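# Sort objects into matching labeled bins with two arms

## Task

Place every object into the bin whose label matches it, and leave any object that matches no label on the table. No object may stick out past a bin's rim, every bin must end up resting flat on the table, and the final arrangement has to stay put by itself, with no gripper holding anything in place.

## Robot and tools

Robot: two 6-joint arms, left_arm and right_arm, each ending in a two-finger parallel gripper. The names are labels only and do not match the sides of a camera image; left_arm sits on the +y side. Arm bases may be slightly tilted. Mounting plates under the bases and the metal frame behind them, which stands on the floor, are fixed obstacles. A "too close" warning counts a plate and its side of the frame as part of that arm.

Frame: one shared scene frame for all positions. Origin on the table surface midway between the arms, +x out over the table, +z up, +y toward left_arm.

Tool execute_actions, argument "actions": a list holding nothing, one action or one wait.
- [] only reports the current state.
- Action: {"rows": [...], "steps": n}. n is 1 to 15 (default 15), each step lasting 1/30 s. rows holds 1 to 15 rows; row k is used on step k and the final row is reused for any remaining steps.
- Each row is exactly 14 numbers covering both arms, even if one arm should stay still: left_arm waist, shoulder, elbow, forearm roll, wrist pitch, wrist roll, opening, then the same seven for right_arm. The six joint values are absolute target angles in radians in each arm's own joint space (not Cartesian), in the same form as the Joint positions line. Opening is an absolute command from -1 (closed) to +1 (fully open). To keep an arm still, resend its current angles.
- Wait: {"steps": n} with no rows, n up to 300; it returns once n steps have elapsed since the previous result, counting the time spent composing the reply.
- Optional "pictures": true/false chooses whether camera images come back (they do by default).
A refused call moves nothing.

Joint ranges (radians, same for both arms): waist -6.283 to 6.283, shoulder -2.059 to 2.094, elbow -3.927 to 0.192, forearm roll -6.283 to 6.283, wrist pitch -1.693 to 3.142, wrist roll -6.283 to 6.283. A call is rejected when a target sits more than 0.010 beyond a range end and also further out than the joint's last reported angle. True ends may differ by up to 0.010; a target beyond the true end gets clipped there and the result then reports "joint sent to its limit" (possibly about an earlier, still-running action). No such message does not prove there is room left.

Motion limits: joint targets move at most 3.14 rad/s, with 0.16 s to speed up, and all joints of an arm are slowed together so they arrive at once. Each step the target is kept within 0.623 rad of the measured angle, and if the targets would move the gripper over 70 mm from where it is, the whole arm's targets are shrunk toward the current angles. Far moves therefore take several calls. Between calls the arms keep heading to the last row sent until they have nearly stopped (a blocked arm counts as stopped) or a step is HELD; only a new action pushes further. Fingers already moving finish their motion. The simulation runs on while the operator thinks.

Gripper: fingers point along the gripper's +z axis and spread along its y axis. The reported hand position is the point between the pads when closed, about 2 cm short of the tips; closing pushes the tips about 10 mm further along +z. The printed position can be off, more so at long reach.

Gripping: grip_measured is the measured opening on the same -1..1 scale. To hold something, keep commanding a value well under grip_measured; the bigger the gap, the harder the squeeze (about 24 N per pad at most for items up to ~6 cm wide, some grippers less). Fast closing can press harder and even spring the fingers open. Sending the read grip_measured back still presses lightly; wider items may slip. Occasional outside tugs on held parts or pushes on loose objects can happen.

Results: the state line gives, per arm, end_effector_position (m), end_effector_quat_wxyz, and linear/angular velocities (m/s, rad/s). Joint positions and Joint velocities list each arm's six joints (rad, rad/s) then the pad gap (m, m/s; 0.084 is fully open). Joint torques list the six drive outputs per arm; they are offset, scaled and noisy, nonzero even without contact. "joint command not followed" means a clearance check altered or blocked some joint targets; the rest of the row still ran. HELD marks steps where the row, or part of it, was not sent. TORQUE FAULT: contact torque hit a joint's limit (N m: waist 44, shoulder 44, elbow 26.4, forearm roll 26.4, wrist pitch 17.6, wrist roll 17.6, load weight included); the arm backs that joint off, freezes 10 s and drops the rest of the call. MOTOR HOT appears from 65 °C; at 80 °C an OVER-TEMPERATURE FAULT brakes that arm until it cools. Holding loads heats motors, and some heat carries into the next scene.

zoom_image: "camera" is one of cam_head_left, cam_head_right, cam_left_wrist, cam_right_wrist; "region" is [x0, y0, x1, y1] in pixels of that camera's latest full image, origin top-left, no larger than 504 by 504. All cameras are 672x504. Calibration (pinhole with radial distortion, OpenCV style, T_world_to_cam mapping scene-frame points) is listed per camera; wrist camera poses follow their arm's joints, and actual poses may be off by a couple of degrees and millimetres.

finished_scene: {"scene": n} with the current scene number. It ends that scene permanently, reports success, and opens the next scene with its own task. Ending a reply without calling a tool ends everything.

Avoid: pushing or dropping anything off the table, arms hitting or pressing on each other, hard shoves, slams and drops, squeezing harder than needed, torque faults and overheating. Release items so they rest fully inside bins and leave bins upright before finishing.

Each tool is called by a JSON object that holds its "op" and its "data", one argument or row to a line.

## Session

{"op": "execute_actions", "data": {
  "actions": []
}}

Scene clock: 0.00 s of 4800.00 s.
left_arm: end_effector_position=(+0.1670, +0.0684, +0.1895) grip_measured=+1.00 end_effector_quat_wxyz=(-0.028, -0.165, +0.985, -0.042) end_effector_velocity=(-0.000, +0.000, -0.000) end_effector_angular_velocity=(-0.000, +0.001, +0.002) | right_arm: end_effector_position=(+0.4767, -0.7620, +0.3448) grip_measured=+1.00 end_effector_quat_wxyz=(+0.434, +0.480, +0.537, -0.541) end_effector_velocity=(-0.001, -0.001, +0.000) end_effector_angular_velocity=(-0.001, -0.001, -0.002)
Joint positions: left_arm=[-1.1   -0.591 -0.477 -0.099  1.014  1.854  0.084] | right_arm=[-0.416  0.368 -1.38  -1.801  1.151 -1.137  0.084]
Joint velocities: left_arm=[ 0.     0.     0.    -0.001  0.    -0.002 -0.   ] | right_arm=[-0.001 -0.     0.    -0.     0.001  0.001  0.   ]
Joint torques (N m, as the arm reports them, + toward a larger angle): no reading
camera_calibration (this result's frames):
cam_left_wrist: T_world_to_cam=[[-0.318872, 0.945099, -0.0714728, 0.0368449], [0.946694, 0.313955, -0.072135, -0.101345], [-0.0457355, -0.0906647, -0.994831, 0.33512], [0, 0, 0, 1]] pos_world=[0.123018, 0.0273791, 0.32871]
cam_right_wrist: T_world_to_cam=[[0.985869, -0.0549631, -0.158242, -0.424994], [0.155636, -0.0488618, 0.986605, -0.387081], [-0.0619588, -0.997292, -0.0396171, -0.585577], [0, 0, 0, 1]] pos_world=[0.442951, -0.626264, 0.291446]

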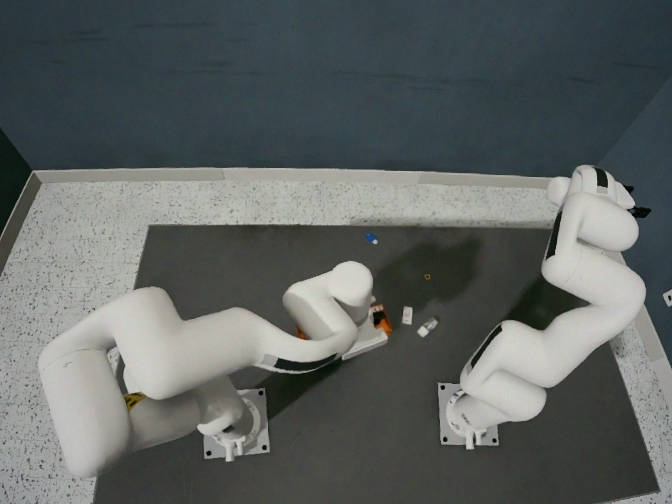

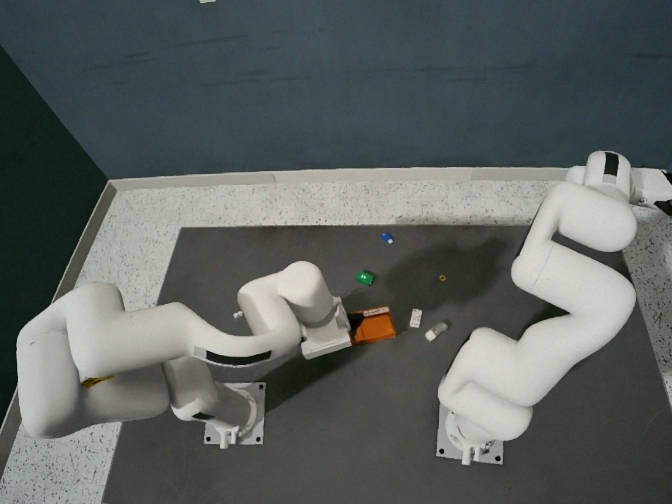

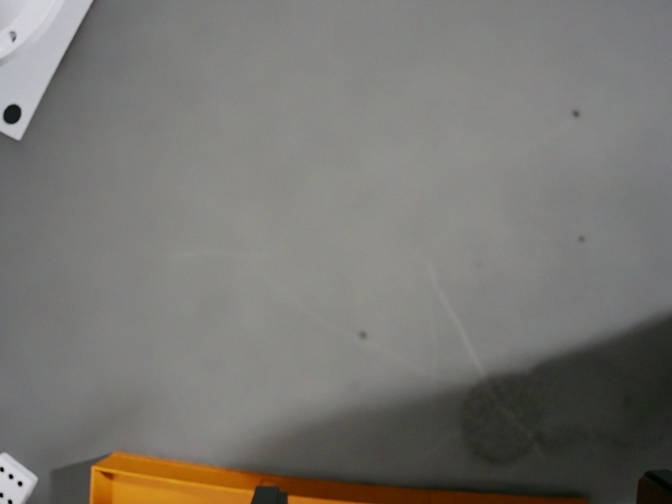

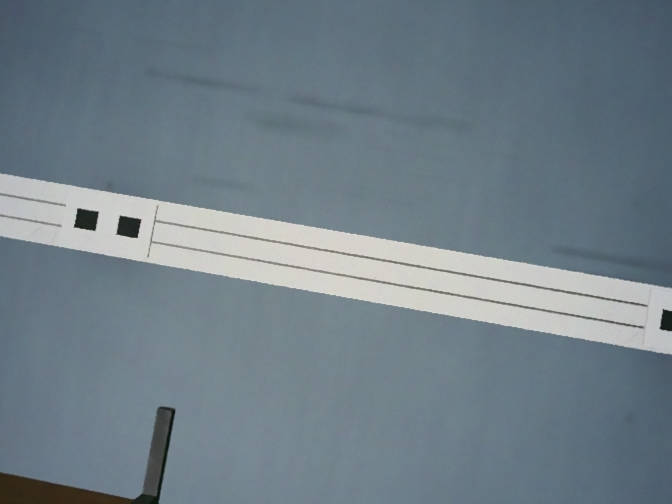

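{"op": "execute_actions", "data": {
  "actions": [
    {"rows":[[0.7,-0.6,-0.6,0,1.2,0,1,-0.3,-0.5,-0.7,0,1.2,0,1]]}
  ],
  "pictures": false
}}

{"op": "execute_actions", "data": {
  "actions": [
    {"steps":50}
  ]
}}

{"op": "zoom_image", "data": {
  "camera": "cam_head_left",
  "region": [200,220,460,370]
}}

Scene clock: 4.13 s of 4800.00 s.
left_arm: end_effector_position=(+0.2773, +0.1780, +0.2122) grip_measured=+1.00 end_effector_quat_wxyz=(-0.012, -0.584, +0.811, -0.018) end_effector_velocity=(+0.196, +0.328, +0.035) end_effector_angular_velocity=(+0.092, +0.054, +2.307) | right_arm: end_effector_position=(+0.3566, -0.6562, +0.3404) grip_measured=+1.00 end_effector_quat_wxyz=(+0.450, +0.765, +0.330, -0.320) end_effector_velocity=(-0.266, +0.275, -0.061) end_effector_angular_velocity=(+0.688, -2.117, -1.131)
Joint positions: left_arm=[-0.625 -0.596 -0.549 -0.041  1.122  1.38   0.084] | right_arm=[-0.346 -0.108 -0.979 -1.308  1.181 -0.644  0.084]
Joint velocities: left_arm=[ 1.178 -0.008 -0.111  0.091  0.169 -1.174 -0.   ] | right_arm=[ 0.129 -1.103  0.759  1.421  0.053  1.417  0.   ]
Joint torques (N m, as the arm reports them, + toward a larger angle): left_arm=[ -0.92 -13.73 -18.76  -0.16  -1.72  -0.01] | right_arm=[ -1.88 -18.57 -11.97  -0.49   0.11   0.48]
Steps of this call (steps 1 to 90: nothing new was sent; then 0.63 s passed at rest; steps 91 to 105: all 15 steps of this action). Readings (joint positions):
91: left_arm=[-1.099 -0.591 -0.477 -0.099 1.014 1.854] | right_arm=[-0.416 0.368 -1.380 -1.801 1.151 -1.137]
92: left_arm=[-1.097 -0.591 -0.477 -0.099 1.015 1.850] | right_arm=[-0.415 0.365 -1.377 -1.798 1.151 -1.133]
94: left_arm=[-1.058 -0.591 -0.484 -0.092 1.028 1.809] | right_arm=[-0.409 0.329 -1.336 -1.757 1.155 -1.092]
98: left_arm=[-0.897 -0.594 -0.516 -0.069 1.071 1.651] | right_arm=[-0.380 0.167 -1.182 -1.600 1.166 -0.936]
105: the state above

Scene clock: 5.80 s of 4800.00 s.
left_arm: end_effector_position=(+0.2291, +0.5608, +0.2286) grip_measured=+1.00 end_effector_quat_wxyz=(+0.000, +0.922, +0.386, -0.000) end_effector_velocity=(-0.000, +0.001, +0.000) end_effector_angular_velocity=(+0.001, +0.000, +0.001) | right_arm: end_effector_position=(+0.3152, -0.3995, +0.2390) grip_measured=+1.00 end_effector_quat_wxyz=(+0.000, +0.979, -0.204, -0.000) end_effector_velocity=(-0.000, -0.000, +0.000) end_effector_angular_velocity=(-0.001, -0.000, +0.001)
Joint positions: left_arm=[ 0.7   -0.6   -0.6   -0.     1.2    0.     0.084] | right_arm=[-0.3   -0.5   -0.7   -0.     1.2   -0.     0.084]
Joint velocities: left_arm=[ 0.002  0.    -0.001  0.001  0.     0.001  0.   ] | right_arm=[-0.    -0.001 -0.    -0.     0.    -0.002  0.   ]
Joint torques (N m, as the arm reports them, + toward a larger angle): left_arm=[ -0.56 -12.96 -19.71   0.05  -1.8    0.07] | right_arm=[ -1.96 -11.75 -13.11  -0.07  -1.76   0.12]
Steps of this call (steps 1 to 50: the robot went on to your last target). Readings (joint positions):
1: left_arm=[-0.586 -0.596 -0.553 -0.038 1.128 1.340] | right_arm=[-0.342 -0.143 -0.953 -1.259 1.182 -0.595]
2: left_arm=[-0.546 -0.597 -0.556 -0.036 1.133 1.301] | right_arm=[-0.338 -0.177 -0.929 -1.209 1.184 -0.545]
4: left_arm=[-0.467 -0.597 -0.562 -0.031 1.142 1.222] | right_arm=[-0.331 -0.240 -0.885 -1.102 1.187 -0.443]
8: left_arm=[-0.308 -0.598 -0.572 -0.023 1.157 1.062] | right_arm=[-0.319 -0.340 -0.813 -0.870 1.192 -0.272]
50: the state above
camera_calibration (this result's frames):
cam_left_wrist: T_world_to_cam=[[0.706637, -0.707571, 0.00254277, 0.269042], [-0.707562, -0.706641, -0.00383361, 0.623805], [0.00450937, 0.000909807, -0.999989, 0.359822], [0, 0, 0, 1]] pos_world=[0.249643, 0.630845, 0.361525]
cam_right_wrist: T_world_to_cam=[[-0.405715, -0.913957, -0.00876432, -0.202893], [-0.913983, 0.405747, -0.00211725, 0.515215], [0.00549117, 0.00715144, -0.999959, 0.371242], [0, 0, 0, 1]] pos_world=[0.386543, -0.397138, 0.370539]

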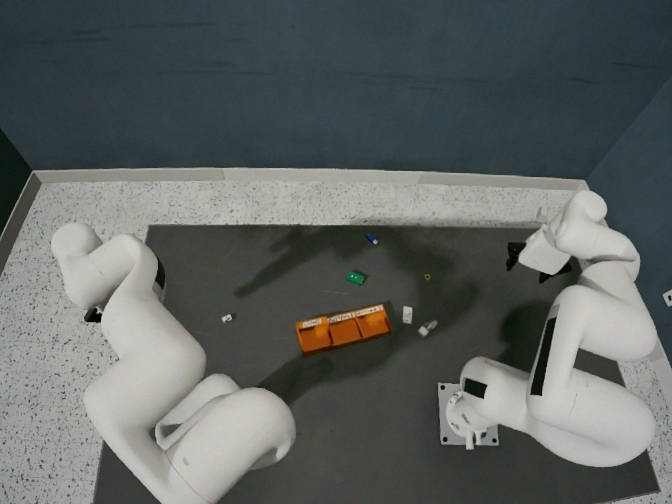

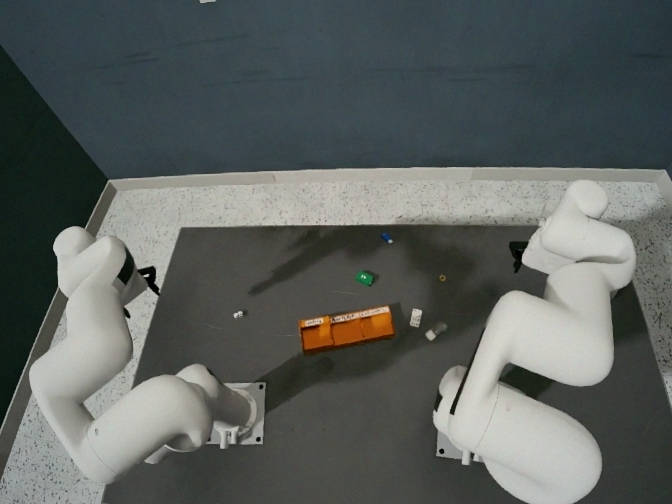

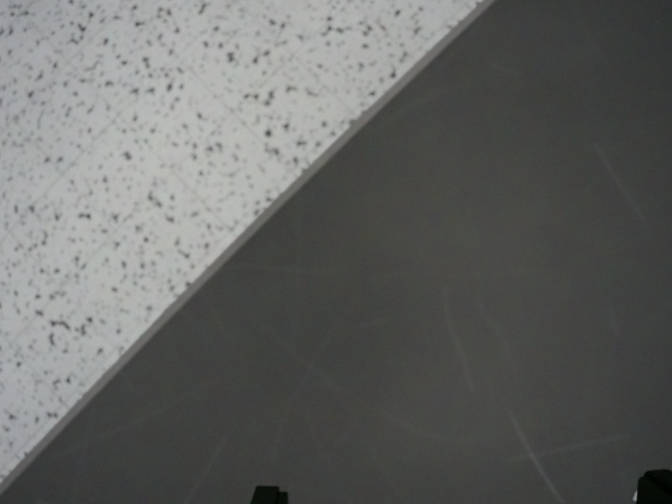

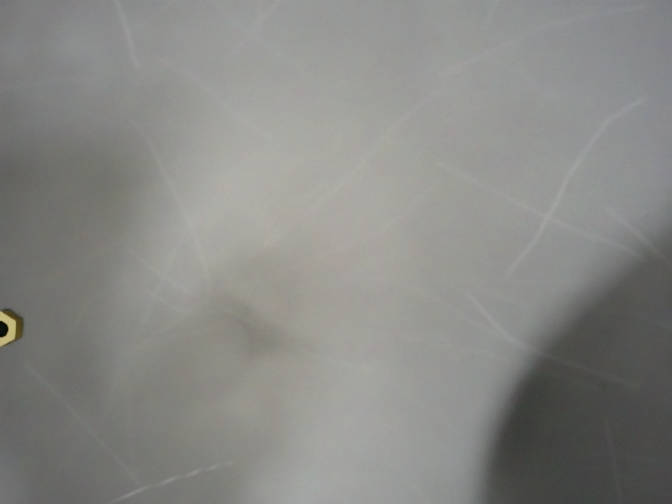

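Region (200, 220, 460, 370) of cam_head_left's 672x504 image, scaled by 1.938, with more detail than that image has; it fills the top 291 rows of this view, and the rest is white.

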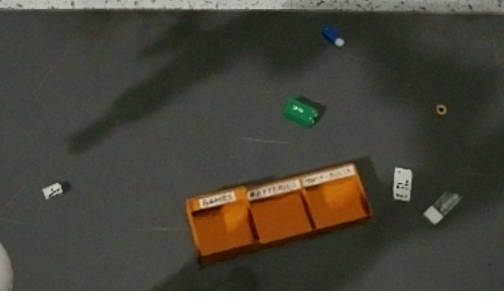

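{"op": "execute_actions", "data": {
  "actions": [
    {"rows":[[0.05,-0.5,-0.26,0,0.76,0,0.3,0.71,-0.4,-1.1,0,1.5,0.6,1]]}
  ],
  "pictures": false
}}

{"op": "execute_actions", "data": {
  "actions": [
    {"steps":35}
  ]
}}

Scene clock: 11.57 s of 4800.00 s.
left_arm: end_effector_position=(+0.2896, +0.4462, +0.1373) grip_measured=+0.29 end_effector_quat_wxyz=(+0.000, +0.984, +0.179, -0.000) end_effector_velocity=(+0.052, -0.317, -0.211) end_effector_angular_velocity=(+0.001, -0.001, -1.071) | right_arm: end_effector_position=(+0.3620, -0.2609, +0.3000) grip_measured=+1.00 end_effector_quat_wxyz=(-0.000, +0.988, -0.153, +0.001) end_effector_velocity=(+0.018, +0.371, +0.099) end_effector_angular_velocity=(+0.000, +0.002, +0.520)
Joint positions: left_arm=[ 0.267 -0.533 -0.373 -0.     0.906  0.     0.056] | right_arm=[ 0.126 -0.446 -0.915  0.     1.361  0.322  0.084]
Joint velocities: left_arm=[-1.069  0.162  0.553  0.001 -0.716  0.002 -0.   ] | right_arm=[ 1.052  0.089 -0.353 -0.     0.267  0.532 -0.   ]
Joint torques (N m, as the arm reports them, + toward a larger angle): left_arm=[ -0.49 -14.27 -17.98   0.38  -1.57   0.24] | right_arm=[ -1.72 -13.93 -12.79  -0.01  -1.99   0.12]
Steps of this call (steps 1 to 15: the robot went on to your last target; steps 16 to 90: nothing new was sent; then 2.27 s passed at rest; steps 91 to 105: all 15 steps of this action). Readings (joint positions):
91: left_arm=[0.700 -0.600 -0.600 0.000 1.200 -0.000] | right_arm=[-0.300 -0.500 -0.700 -0.000 1.200 0.000]
92: left_arm=[0.697 -0.600 -0.599 0.000 1.197 -0.000] | right_arm=[-0.297 -0.499 -0.702 -0.000 1.202 0.004]
94: left_arm=[0.659 -0.595 -0.580 0.000 1.168 -0.000] | right_arm=[-0.260 -0.492 -0.724 -0.000 1.222 0.043]
98: left_arm=[0.513 -0.570 -0.500 -0.000 1.072 0.000] | right_arm=[-0.117 -0.472 -0.813 0.000 1.283 0.167]
105: the state above

Scene clock: 12.73 s of 4800.00 s.
left_arm: end_effector_position=(+0.2897, +0.3820, +0.0960) grip_measured=+0.29 end_effector_quat_wxyz=(+0.000, +0.997, +0.072, +0.000) end_effector_velocity=(+0.000, -0.000, -0.000) end_effector_angular_velocity=(-0.000, -0.000, -0.001) | right_arm: end_effector_position=(+0.3079, -0.0624, +0.3514) grip_measured=+1.00 end_effector_quat_wxyz=(+0.000, +1.000, -0.001, -0.000) end_effector_velocity=(-0.000, +0.001, -0.000) end_effector_angular_velocity=(+0.000, +0.000, +0.002)
Joint positions: left_arm=[ 0.05  -0.5   -0.26  -0.     0.76  -0.     0.056] | right_arm=[ 0.71  -0.4   -1.1   -0.     1.5    0.6    0.084]
Joint velocities: left_arm=[-0.001  0.    -0.    -0.    -0.     0.001 -0.   ] | right_arm=[ 0.002  0.001 -0.001  0.    -0.    -0.     0.   ]
Joint torques (N m, as the arm reports them, + toward a larger angle): left_arm=[ -1.06 -12.9  -17.43   0.14  -1.45   0.35] | right_arm=[ -1.65 -14.42 -12.96  -0.11  -1.93   0.08]
Steps of this call (steps 1 to 35: the robot went on to your last target). Readings (joint positions):
1: left_arm=[0.232 -0.528 -0.354 -0.000 0.882 0.000] | right_arm=[0.161 -0.443 -0.927 0.000 1.369 0.339]
2: left_arm=[0.196 -0.522 -0.336 -0.000 0.858 0.000] | right_arm=[0.196 -0.441 -0.938 0.000 1.378 0.356]
4: left_arm=[0.127 -0.512 -0.300 -0.000 0.813 0.000] | right_arm=[0.266 -0.435 -0.959 0.000 1.394 0.389]
8: left_arm=[0.065 -0.502 -0.266 0.000 0.771 0.000] | right_arm=[0.406 -0.424 -1.004 0.000 1.428 0.455]
35: the state above
camera_calibration (this result's frames):
cam_left_wrist: T_world_to_cam=[[0.134852, -0.990863, 0.00252418, 0.373965], [-0.990857, -0.134861, -0.00387491, 0.403477], [0.00417991, -0.00197856, -0.999989, 0.228241], [0, 0, 0, 1]] pos_world=[0.348404, 0.425413, 0.228858]
cam_right_wrist: T_world_to_cam=[[-0.00803501, -0.99993, -0.00871817, -0.0245182], [-0.999965, 0.00805344, -0.00208156, 0.373653], [0.00215162, 0.00870115, -0.99996, 0.482469], [0, 0, 0, 1]] pos_world=[0.372405, -0.0317237, 0.483014]

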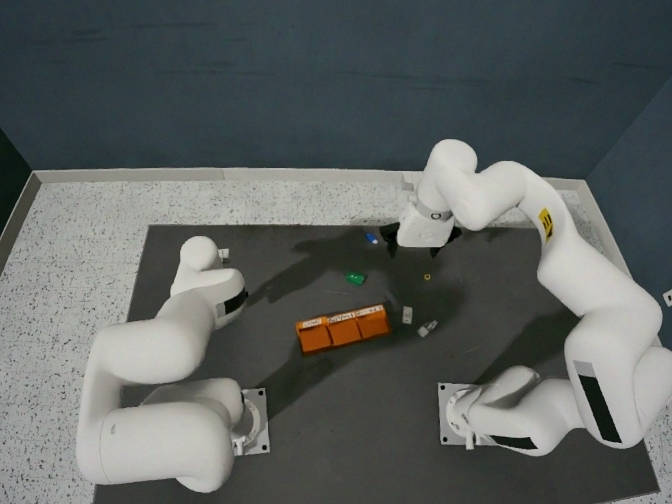

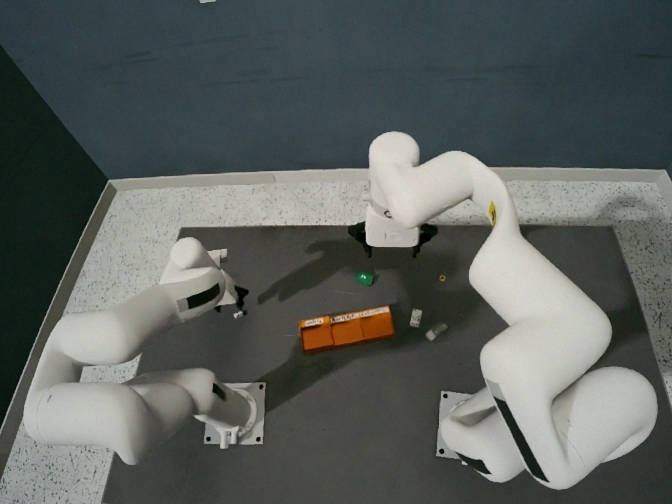

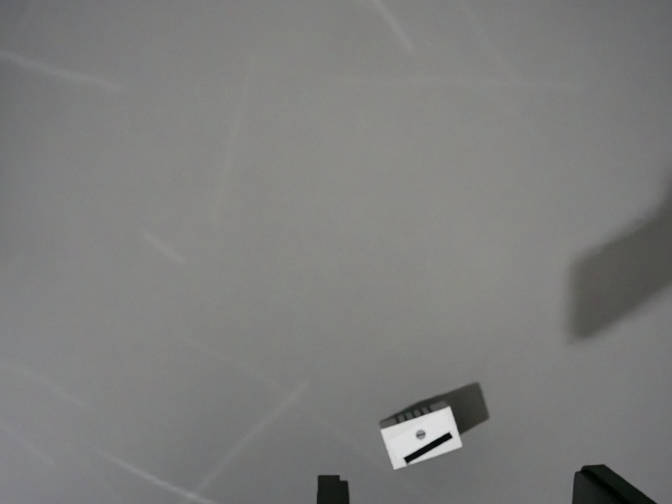

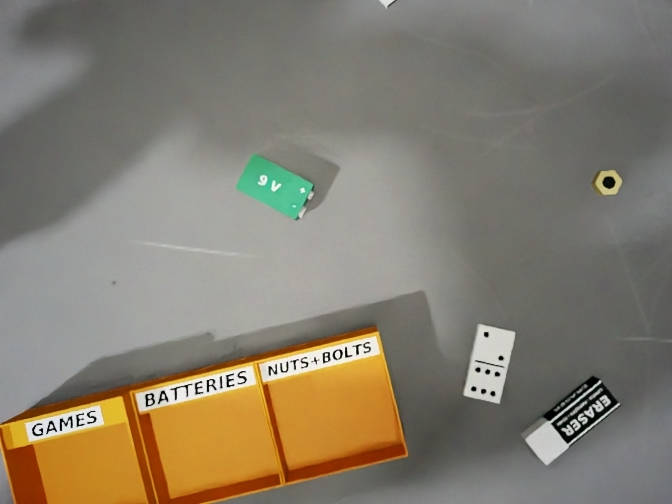

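{"op": "zoom_image", "data": {
  "camera": "cam_right_wrist",
  "region": [570,150,650,210]
}}

{"op": "zoom_image", "data": {
  "camera": "cam_head_left",
  "region": [355,225,391,252]
}}

Region (570, 150, 650, 210) of cam_right_wrist's 672x504 image, scaled by 6.300, with more detail than that image has; it fills the top 378 rows of this view, and the rest is white.

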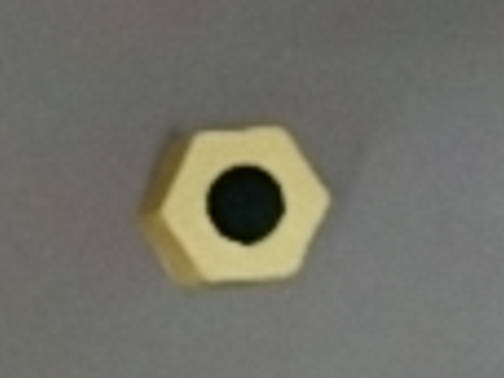

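Region (355, 225, 391, 252) of cam_head_left's 672x504 image, scaled by 14.000, with more detail than that image has; it fills the top 378 rows of this view, and the rest is white.

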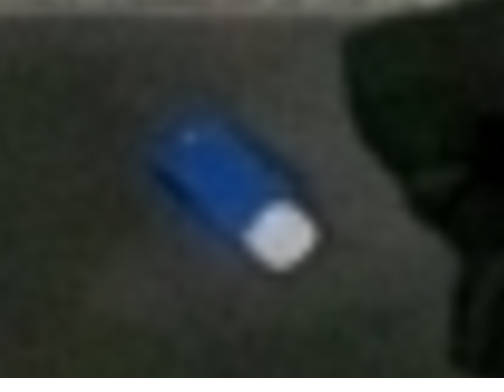

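{"op": "execute_actions", "data": {
  "actions": [
    {"rows":[[0.6,-0.6,-0.3,0,0.9,0,0.3,0.2315,0.029,-0.724,0,0.695,-0.47,0]]}
  ],
  "pictures": false
}}

{"op": "execute_actions", "data": {
  "actions": [
    {"steps":28}
  ]
}}

Scene clock: 30.57 s of 4800.00 s.
left_arm: end_effector_position=(+0.2352, +0.5085, +0.1258) grip_measured=+0.29 end_effector_quat_wxyz=(-0.000, +0.948, +0.317, +0.001) end_effector_velocity=(-0.109, +0.140, +0.040) end_effector_angular_velocity=(+0.006, -0.006, +0.639) | right_arm: end_effector_position=(+0.3904, -0.1199, +0.2192) grip_measured=-0.01 end_effector_quat_wxyz=(+0.004, +0.997, +0.071, -0.014) end_effector_velocity=(+0.149, -0.172, -0.294) end_effector_angular_velocity=(+0.053, -0.045, +0.622)
Joint positions: left_arm=[ 0.551 -0.592 -0.297  0.     0.887 -0.     0.056] | right_arm=[ 0.477 -0.191 -0.917 -0.     1.137  0.225  0.044]
Joint velocities: left_arm=[ 0.64  -0.12  -0.049  0.001  0.161 -0.     0.   ] | right_arm=[-0.525  0.469  0.408 -0.    -0.939 -1.147 -0.   ]
Joint torques (N m, as the arm reports them, + toward a larger angle): left_arm=[ -5.87  -8.48 -16.59   0.    -1.82   0.49] | right_arm=[ -2.34 -20.94 -12.78  -0.17  -1.65   0.11]
Steps of this call (steps 1 to 15: the robot went on to your last target; steps 16 to 90: nothing new was sent; then 14.33 s passed at rest; steps 91 to 105: all 15 steps of this action). Readings (joint positions):
91: left_arm=[0.050 -0.500 -0.260 0.000 0.760 0.000] | right_arm=[0.710 -0.400 -1.100 0.000 1.500 0.600]
92: left_arm=[0.053 -0.500 -0.260 0.000 0.761 0.000] | right_arm=[0.708 -0.399 -1.099 0.000 1.496 0.596]
94: left_arm=[0.092 -0.507 -0.262 0.000 0.772 0.000] | right_arm=[0.681 -0.378 -1.083 0.000 1.458 0.558]
98: left_arm=[0.273 -0.541 -0.277 -0.000 0.816 -0.000] | right_arm=[0.603 -0.303 -1.014 0.000 1.353 0.453]
105: the state above

Scene clock: 31.50 s of 4800.00 s.
left_arm: end_effector_position=(+0.2261, +0.5186, +0.1283) grip_measured=+0.29 end_effector_quat_wxyz=(+0.000, +0.940, +0.340, -0.000) end_effector_velocity=(-0.000, +0.000, -0.000) end_effector_angular_velocity=(+0.001, +0.001, -0.000) | right_arm: end_effector_position=(+0.4229, -0.2159, +0.0853) grip_measured=-0.01 end_effector_quat_wxyz=(+0.000, +0.957, +0.291, +0.000) end_effector_velocity=(-0.001, -0.001, -0.002) end_effector_angular_velocity=(-0.001, +0.003, +0.001)
Joint positions: left_arm=[ 0.6   -0.6   -0.3   -0.     0.9    0.     0.056] | right_arm=[ 0.232  0.028 -0.724 -0.     0.695 -0.47   0.044]
Joint velocities: left_arm=[ 0.001 -0.     0.     0.002  0.001 -0.     0.   ] | right_arm=[-0.003  0.003  0.003 -0.    -0.003 -0.003  0.   ]
Joint torques (N m, as the arm reports them, + toward a larger angle): left_arm=[ -0.44 -12.45 -18.63   0.03  -1.69   0.22] | right_arm=[ -1.76 -23.28 -11.01  -0.12  -1.8    0.23]
Steps of this call (steps 1 to 28: the robot went on to your last target). Readings (joint positions):
1: left_arm=[0.568 -0.595 -0.298 0.000 0.891 -0.000] | right_arm=[0.460 -0.175 -0.903 -0.000 1.105 0.185]
2: left_arm=[0.579 -0.597 -0.299 0.000 0.894 -0.000] | right_arm=[0.443 -0.160 -0.890 -0.000 1.074 0.143]
4: left_arm=[0.590 -0.598 -0.299 -0.000 0.897 -0.000] | right_arm=[0.408 -0.129 -0.863 -0.000 1.013 0.051]
8: left_arm=[0.597 -0.599 -0.299 -0.000 0.900 0.000] | right_arm=[0.340 -0.068 -0.809 -0.000 0.889 -0.152]
28: the state above
camera_calibration (this result's frames):
cam_left_wrist: T_world_to_cam=[[0.632833, -0.774284, 0.0025247, 0.292859], [-0.774275, -0.632838, -0.00383907, 0.568256], [0.00457026, 0.000474674, -0.999989, 0.259771], [0, 0, 0, 1]] pos_world=[0.253469, 0.586246, 0.26121]
cam_right_wrist: T_world_to_cam=[[0.551193, -0.834335, -0.00843877, -0.380223], [-0.834375, -0.551191, -0.00278887, 0.298662], [-0.00232452, 0.0085783, -0.999961, 0.219256], [0, 0, 0, 1]] pos_world=[0.459282, -0.154495, 0.216871]

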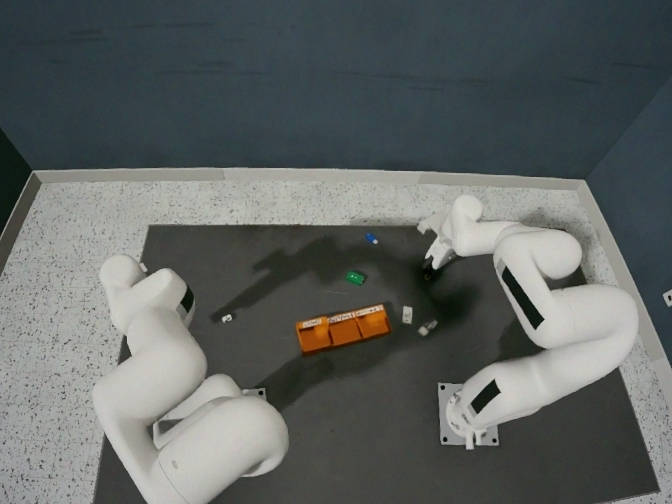

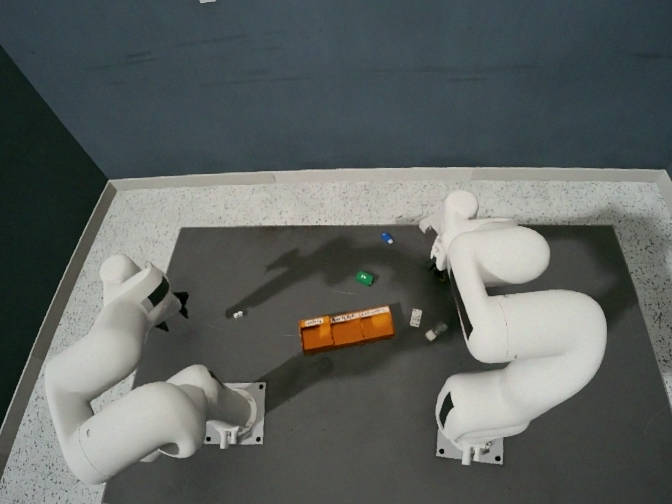

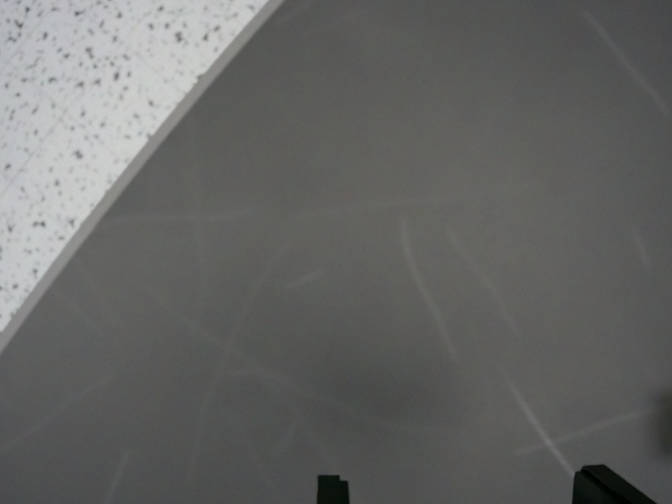

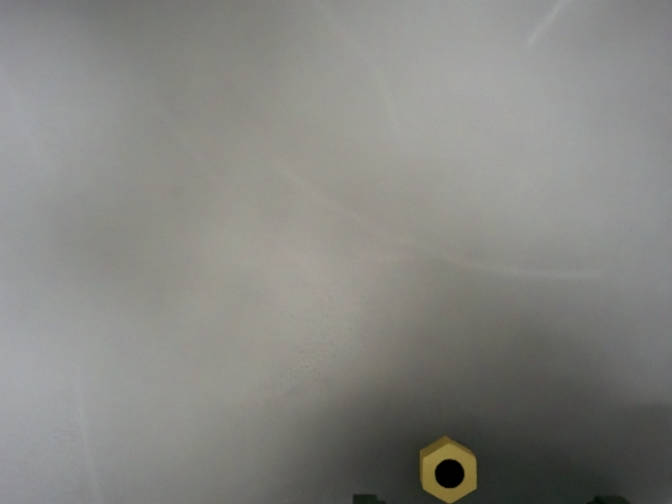

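{"op": "execute_actions", "data": {
  "actions": [
    {"rows":[[0.6,-0.6,-0.3,0,0.9,0,0.3,0.2295,0.188,-0.698,0,0.51,-0.47,0]]}
  ],
  "pictures": false
}}

{"op": "execute_actions", "data": {
  "actions": [
    {"rows":[[0.6,-0.6,-0.3,0,0.9,0,0.3,0.2295,0.188,-0.698,0,0.51,-0.47,-0.4],[0.6,-0.6,-0.3,0,0.9,0,0.3,0.2295,0.188,-0.698,0,0.51,-0.47,-0.5],[0.6,-0.6,-0.3,0,0.9,0,0.3,0.2295,0.188,-0.698,0,0.51,-0.47,-0.55],[0.6,-0.6,-0.3,0,0.9,0,0.3,0.2295,0.188,-0.698,0,0.51,-0.47,-0.65],[0.6,-0.6,-0.3,0,0.9,0,0.3,0.2295,0.188,-0.698,0,0.51,-0.47,-0.95]],"steps":13}
  ],
  "pictures": false
}}

{"op": "execute_actions", "data": {
  "actions": [
    {"rows":[[0.6,-0.6,-0.3,0,0.9,0,0.3,0.2315,0.02,-0.724,0,0.704,-0.47,-0.95]],"steps":10}
  ],
  "pictures": false
}}

{"op": "execute_actions", "data": {
  "actions": [
    {"rows":[[0.6,-0.6,-0.3,0,0.9,0,0.3,0.862,-0.179,-0.5,0,0.679,0.497,-0.95]]}
  ],
  "pictures": false
}}

{"op": "execute_actions", "data": {
  "actions": [
    {"steps":18}
  ]
}}

Scene clock: 40.63 s of 4800.00 s.
left_arm: end_effector_position=(+0.2261, +0.5186, +0.1283) grip_measured=+0.29 end_effector_quat_wxyz=(+0.000, +0.940, +0.340, +0.000) end_effector_velocity=(+0.000, +0.000, +0.000) end_effector_angular_velocity=(+0.000, -0.001, +0.000) | right_arm: end_effector_position=(+0.4239, -0.2168, +0.0254) grip_measured=-0.01 end_effector_quat_wxyz=(+0.000, +0.957, +0.290, +0.001) end_effector_velocity=(-0.004, +0.000, -0.008) end_effector_angular_velocity=(-0.001, +0.006, +0.001)
Joint positions: left_arm=[ 0.6   -0.6   -0.3    0.     0.9    0.     0.056] | right_arm=[ 0.23   0.185 -0.7   -0.     0.512 -0.47   0.044]
Joint velocities: left_arm=[ 0. -0. -0. -0.  0.  0. -0.] | right_arm=[ 0.001  0.017  0.008 -0.    -0.019  0.001 -0.   ]
Joint torques (N m, as the arm reports them, + toward a larger angle): left_arm=[ -0.78 -12.01 -18.28   0.28  -1.85   0.26] | right_arm=[ -1.62 -25.64  -9.5   -0.23  -1.76   0.24]
Steps of this call (steps 1 to 30: the robot went on to your last target; steps 31 to 100: nothing new was sent; then 5.30 s passed at rest; steps 101 to 115: all 15 steps of this action). Readings (joint positions):
101: left_arm=[0.600 -0.600 -0.300 -0.000 0.900 -0.000] | right_arm=[0.231 0.029 -0.724 -0.000 0.695 -0.470]
102: left_arm=[0.600 -0.600 -0.300 0.000 0.900 -0.000] | right_arm=[0.231 0.031 -0.724 -0.000 0.691 -0.470]
104: left_arm=[0.600 -0.600 -0.300 -0.000 0.900 -0.000] | right_arm=[0.231 0.061 -0.722 -0.000 0.649 -0.470]
108: left_arm=[0.600 -0.600 -0.300 -0.000 0.900 -0.000] | right_arm=[0.230 0.167 -0.697 0.000 0.543 -0.470]
115: the state above

Scene clock: 41.07 s of 4800.00 s.
left_arm: end_effector_position=(+0.2261, +0.5186, +0.1283) grip_measured=+0.29 end_effector_quat_wxyz=(+0.000, +0.940, +0.340, +0.000) end_effector_velocity=(+0.000, +0.000, +0.000) end_effector_angular_velocity=(-0.000, -0.000, +0.002) | right_arm: end_effector_position=(+0.4232, -0.2169, +0.0243) grip_measured=-0.68 end_effector_quat_wxyz=(+0.000, +0.957, +0.290, +0.001) end_effector_velocity=(-0.000, +0.000, -0.001) end_effector_angular_velocity=(-0.000, +0.001, +0.001)
Joint positions: left_arm=[ 0.6   -0.6   -0.3    0.     0.9   -0.     0.056] | right_arm=[ 0.229  0.187 -0.698 -0.     0.51  -0.47   0.014]
Joint velocities: left_arm=[ 0.     0.    -0.    -0.     0.    -0.002  0.   ] | right_arm=[ 0.     0.002  0.     0.    -0.001 -0.001 -0.   ]
Joint torques (N m, as the arm reports them, + toward a larger angle): left_arm=[ -0.57 -11.77 -18.16   0.41  -1.81   0.3 ] | right_arm=[ -2.11 -23.71  -8.99  -0.15  -1.8    0.16]
Steps of this call (steps 1 to 13: all 13 steps of this action). Readings (joint positions):
1: left_arm=[0.600 -0.600 -0.300 -0.000 0.900 0.000] | right_arm=[0.230 0.186 -0.699 -0.000 0.511 -0.470]
2: left_arm=[0.600 -0.600 -0.300 0.000 0.900 0.000] | right_arm=[0.230 0.186 -0.699 -0.000 0.511 -0.470]
4: left_arm=[0.600 -0.600 -0.300 -0.000 0.900 0.000] | right_arm=[0.230 0.187 -0.698 -0.000 0.510 -0.470]
8: left_arm=[0.600 -0.600 -0.300 -0.000 0.900 0.000] | right_arm=[0.229 0.187 -0.699 -0.000 0.510 -0.470]
13: the state above

Scene clock: 41.40 s of 4800.00 s.
left_arm: end_effector_position=(+0.2261, +0.5186, +0.1283) grip_measured=+0.29 end_effector_quat_wxyz=(+0.000, +0.940, +0.340, +0.000) end_effector_velocity=(-0.000, -0.000, -0.000) end_effector_angular_velocity=(-0.000, -0.000, -0.000) | right_arm: end_effector_position=(+0.4264, -0.2157, +0.0872) grip_measured=-0.68 end_effector_quat_wxyz=(+0.001, +0.957, +0.291, +0.006) end_effector_velocity=(-0.053, -0.005, +0.013) end_effector_angular_velocity=(-0.017, +0.140, +0.003)
Joint positions: left_arm=[ 0.6   -0.6   -0.3   -0.     0.9   -0.     0.056] | right_arm=[ 0.231  0.028 -0.727 -0.     0.687 -0.47   0.014]
Joint velocities: left_arm=[-0.    -0.001  0.001 -0.    -0.     0.    -0.   ] | right_arm=[ 0.002 -0.109  0.047 -0.     0.202 -0.001 -0.   ]
Joint torques (N m, as the arm reports them, + toward a larger angle): left_arm=[ -0.69 -12.85 -18.63  -0.05  -1.88   0.2 ] | right_arm=[ -1.58 -17.25  -9.43  -0.12  -2.05   0.08]
Steps of this call (steps 1 to 10: all 10 steps of this action). Readings (joint positions):
1: left_arm=[0.600 -0.600 -0.300 -0.000 0.900 0.000] | right_arm=[0.229 0.187 -0.698 -0.000 0.510 -0.470]
2: left_arm=[0.600 -0.600 -0.300 0.000 0.900 0.000] | right_arm=[0.230 0.185 -0.699 0.000 0.514 -0.470]
4: left_arm=[0.600 -0.600 -0.300 -0.000 0.900 0.000] | right_arm=[0.230 0.155 -0.699 0.000 0.556 -0.470]
8: left_arm=[0.600 -0.600 -0.300 -0.000 0.900 0.000] | right_arm=[0.231 0.044 -0.725 -0.000 0.668 -0.470]
10: the state above

Scene clock: 41.90 s of 4800.00 s.
left_arm: end_effector_position=(+0.2261, +0.5186, +0.1283) grip_measured=+0.29 end_effector_quat_wxyz=(+0.000, +0.940, +0.340, +0.000) end_effector_velocity=(+0.000, +0.000, +0.000) end_effector_angular_velocity=(+0.000, -0.001, -0.000) | right_arm: end_effector_position=(+0.3402, -0.0835, +0.0875) grip_measured=-0.68 end_effector_quat_wxyz=(-0.000, +0.972, +0.235, -0.000) end_effector_velocity=(-0.239, +0.251, +0.003) end_effector_angular_velocity=(+0.001, -0.004, -0.776)
Joint positions: left_arm=[ 0.6   -0.6   -0.3   -0.     0.9   -0.     0.056] | right_arm=[ 0.615 -0.098 -0.587  0.     0.684  0.029  0.014]
Joint velocities: left_arm=[-0.    -0.    -0.001 -0.001  0.     0.001 -0.   ] | right_arm=[ 0.887 -0.293  0.311 -0.001 -0.022  1.664 -0.   ]
Joint torques (N m, as the arm reports them, + toward a larger angle): left_arm=[ -0.34 -11.91 -18.07   0.04  -1.84   0.11] | right_arm=[ -1.7  -21.83 -10.51  -0.24  -0.91   0.16]
Steps of this call (steps 1 to 15: all 15 steps of this action). Readings (joint positions):
1: left_arm=[0.600 -0.600 -0.300 -0.000 0.900 -0.000] | right_arm=[0.232 0.025 -0.725 -0.000 0.693 -0.470]
2: left_arm=[0.600 -0.600 -0.300 -0.000 0.900 0.000] | right_arm=[0.234 0.024 -0.722 0.000 0.696 -0.466]
4: left_arm=[0.600 -0.600 -0.300 -0.000 0.900 -0.000] | right_arm=[0.270 0.012 -0.706 0.000 0.695 -0.426]
8: left_arm=[0.600 -0.600 -0.300 0.000 0.900 0.000] | right_arm=[0.404 -0.030 -0.660 0.000 0.691 -0.289]
15: the state above

Scene clock: 42.50 s of 4800.00 s.
left_arm: end_effector_position=(+0.2261, +0.5186, +0.1283) grip_measured=+0.29 end_effector_quat_wxyz=(+0.000, +0.940, +0.340, +0.000) end_effector_velocity=(+0.000, +0.000, +0.000) end_effector_angular_velocity=(+0.001, -0.001, -0.000) | right_arm: end_effector_position=(+0.2680, -0.0253, +0.0871) grip_measured=-0.68 end_effector_quat_wxyz=(+0.000, +0.992, +0.126, -0.000) end_effector_velocity=(-0.003, +0.002, +0.000) end_effector_angular_velocity=(+0.001, -0.001, -0.003)
Joint positions: left_arm=[ 0.6   -0.6   -0.3   -0.     0.9    0.     0.056] | right_arm=[ 0.86  -0.179 -0.5    0.     0.679  0.496  0.014]
Joint velocities: left_arm=[ 0.001  0.    -0.001 -0.    -0.001  0.001 -0.   ] | right_arm=[ 0.009 -0.003  0.003 -0.    -0.002  0.012  0.   ]
Joint torques (N m, as the arm reports them, + toward a larger angle): left_arm=[ -0.73 -11.98 -18.24   0.3   -1.84   0.32] | right_arm=[ -1.81 -17.17 -10.84  -0.23  -2.08   0.25]
Steps of this call (steps 1 to 18: the robot went on to your last target). Readings (joint positions):
1: left_arm=[0.600 -0.600 -0.300 0.000 0.900 -0.000] | right_arm=[0.645 -0.108 -0.576 0.000 0.684 0.086]
2: left_arm=[0.600 -0.600 -0.300 0.000 0.900 -0.000] | right_arm=[0.675 -0.118 -0.565 -0.000 0.684 0.144]
4: left_arm=[0.600 -0.600 -0.300 0.000 0.900 0.000] | right_arm=[0.737 -0.138 -0.544 -0.000 0.683 0.261]
8: left_arm=[0.600 -0.600 -0.300 -0.000 0.900 -0.000] | right_arm=[0.834 -0.170 -0.510 -0.000 0.681 0.439]
18: the state above
camera_calibration (this result's frames):
cam_left_wrist: T_world_to_cam=[[0.632859, -0.774263, 0.00252435, 0.292851], [-0.774253, -0.632864, -0.00385429, 0.56827], [0.0045818, 0.00048474, -0.999989, 0.259768], [0, 0, 0, 1]] pos_world=[0.253461, 0.586256, 0.261216]
cam_right_wrist: T_world_to_cam=[[0.244514, -0.969606, -0.00876635, -0.0570072], [-0.969646, -0.244505, -0.00210615, 0.31839], [-0.000101281, 0.00901523, -0.999959, 0.21855], [0, 0, 0, 1]] pos_world=[0.322687, 0.0206031, 0.218712]

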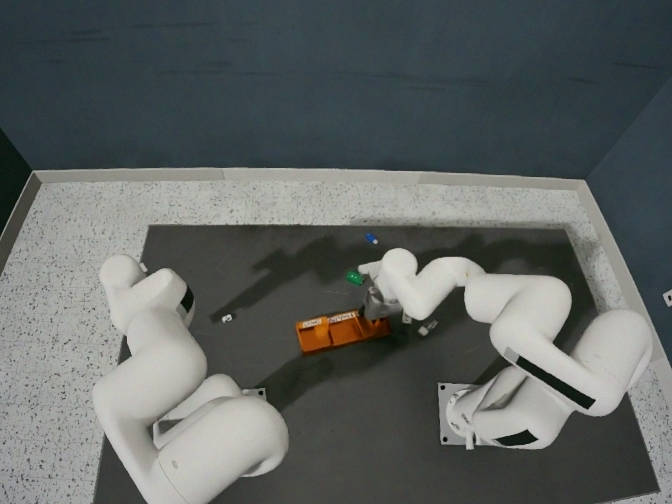

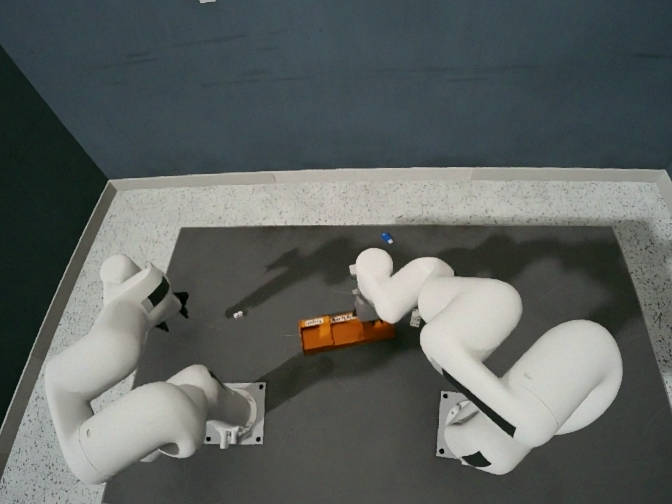

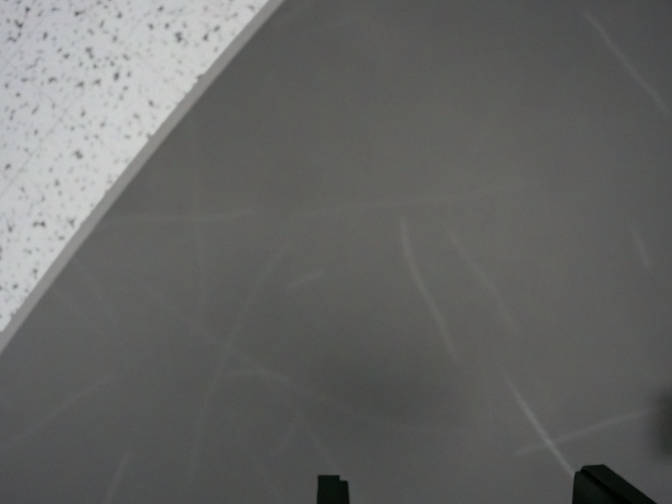

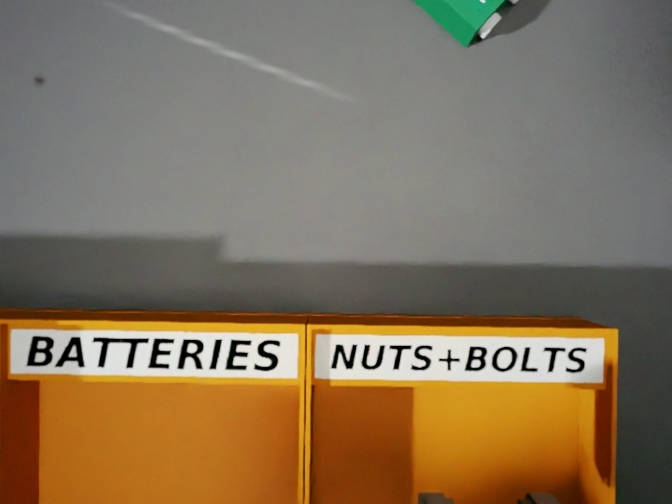

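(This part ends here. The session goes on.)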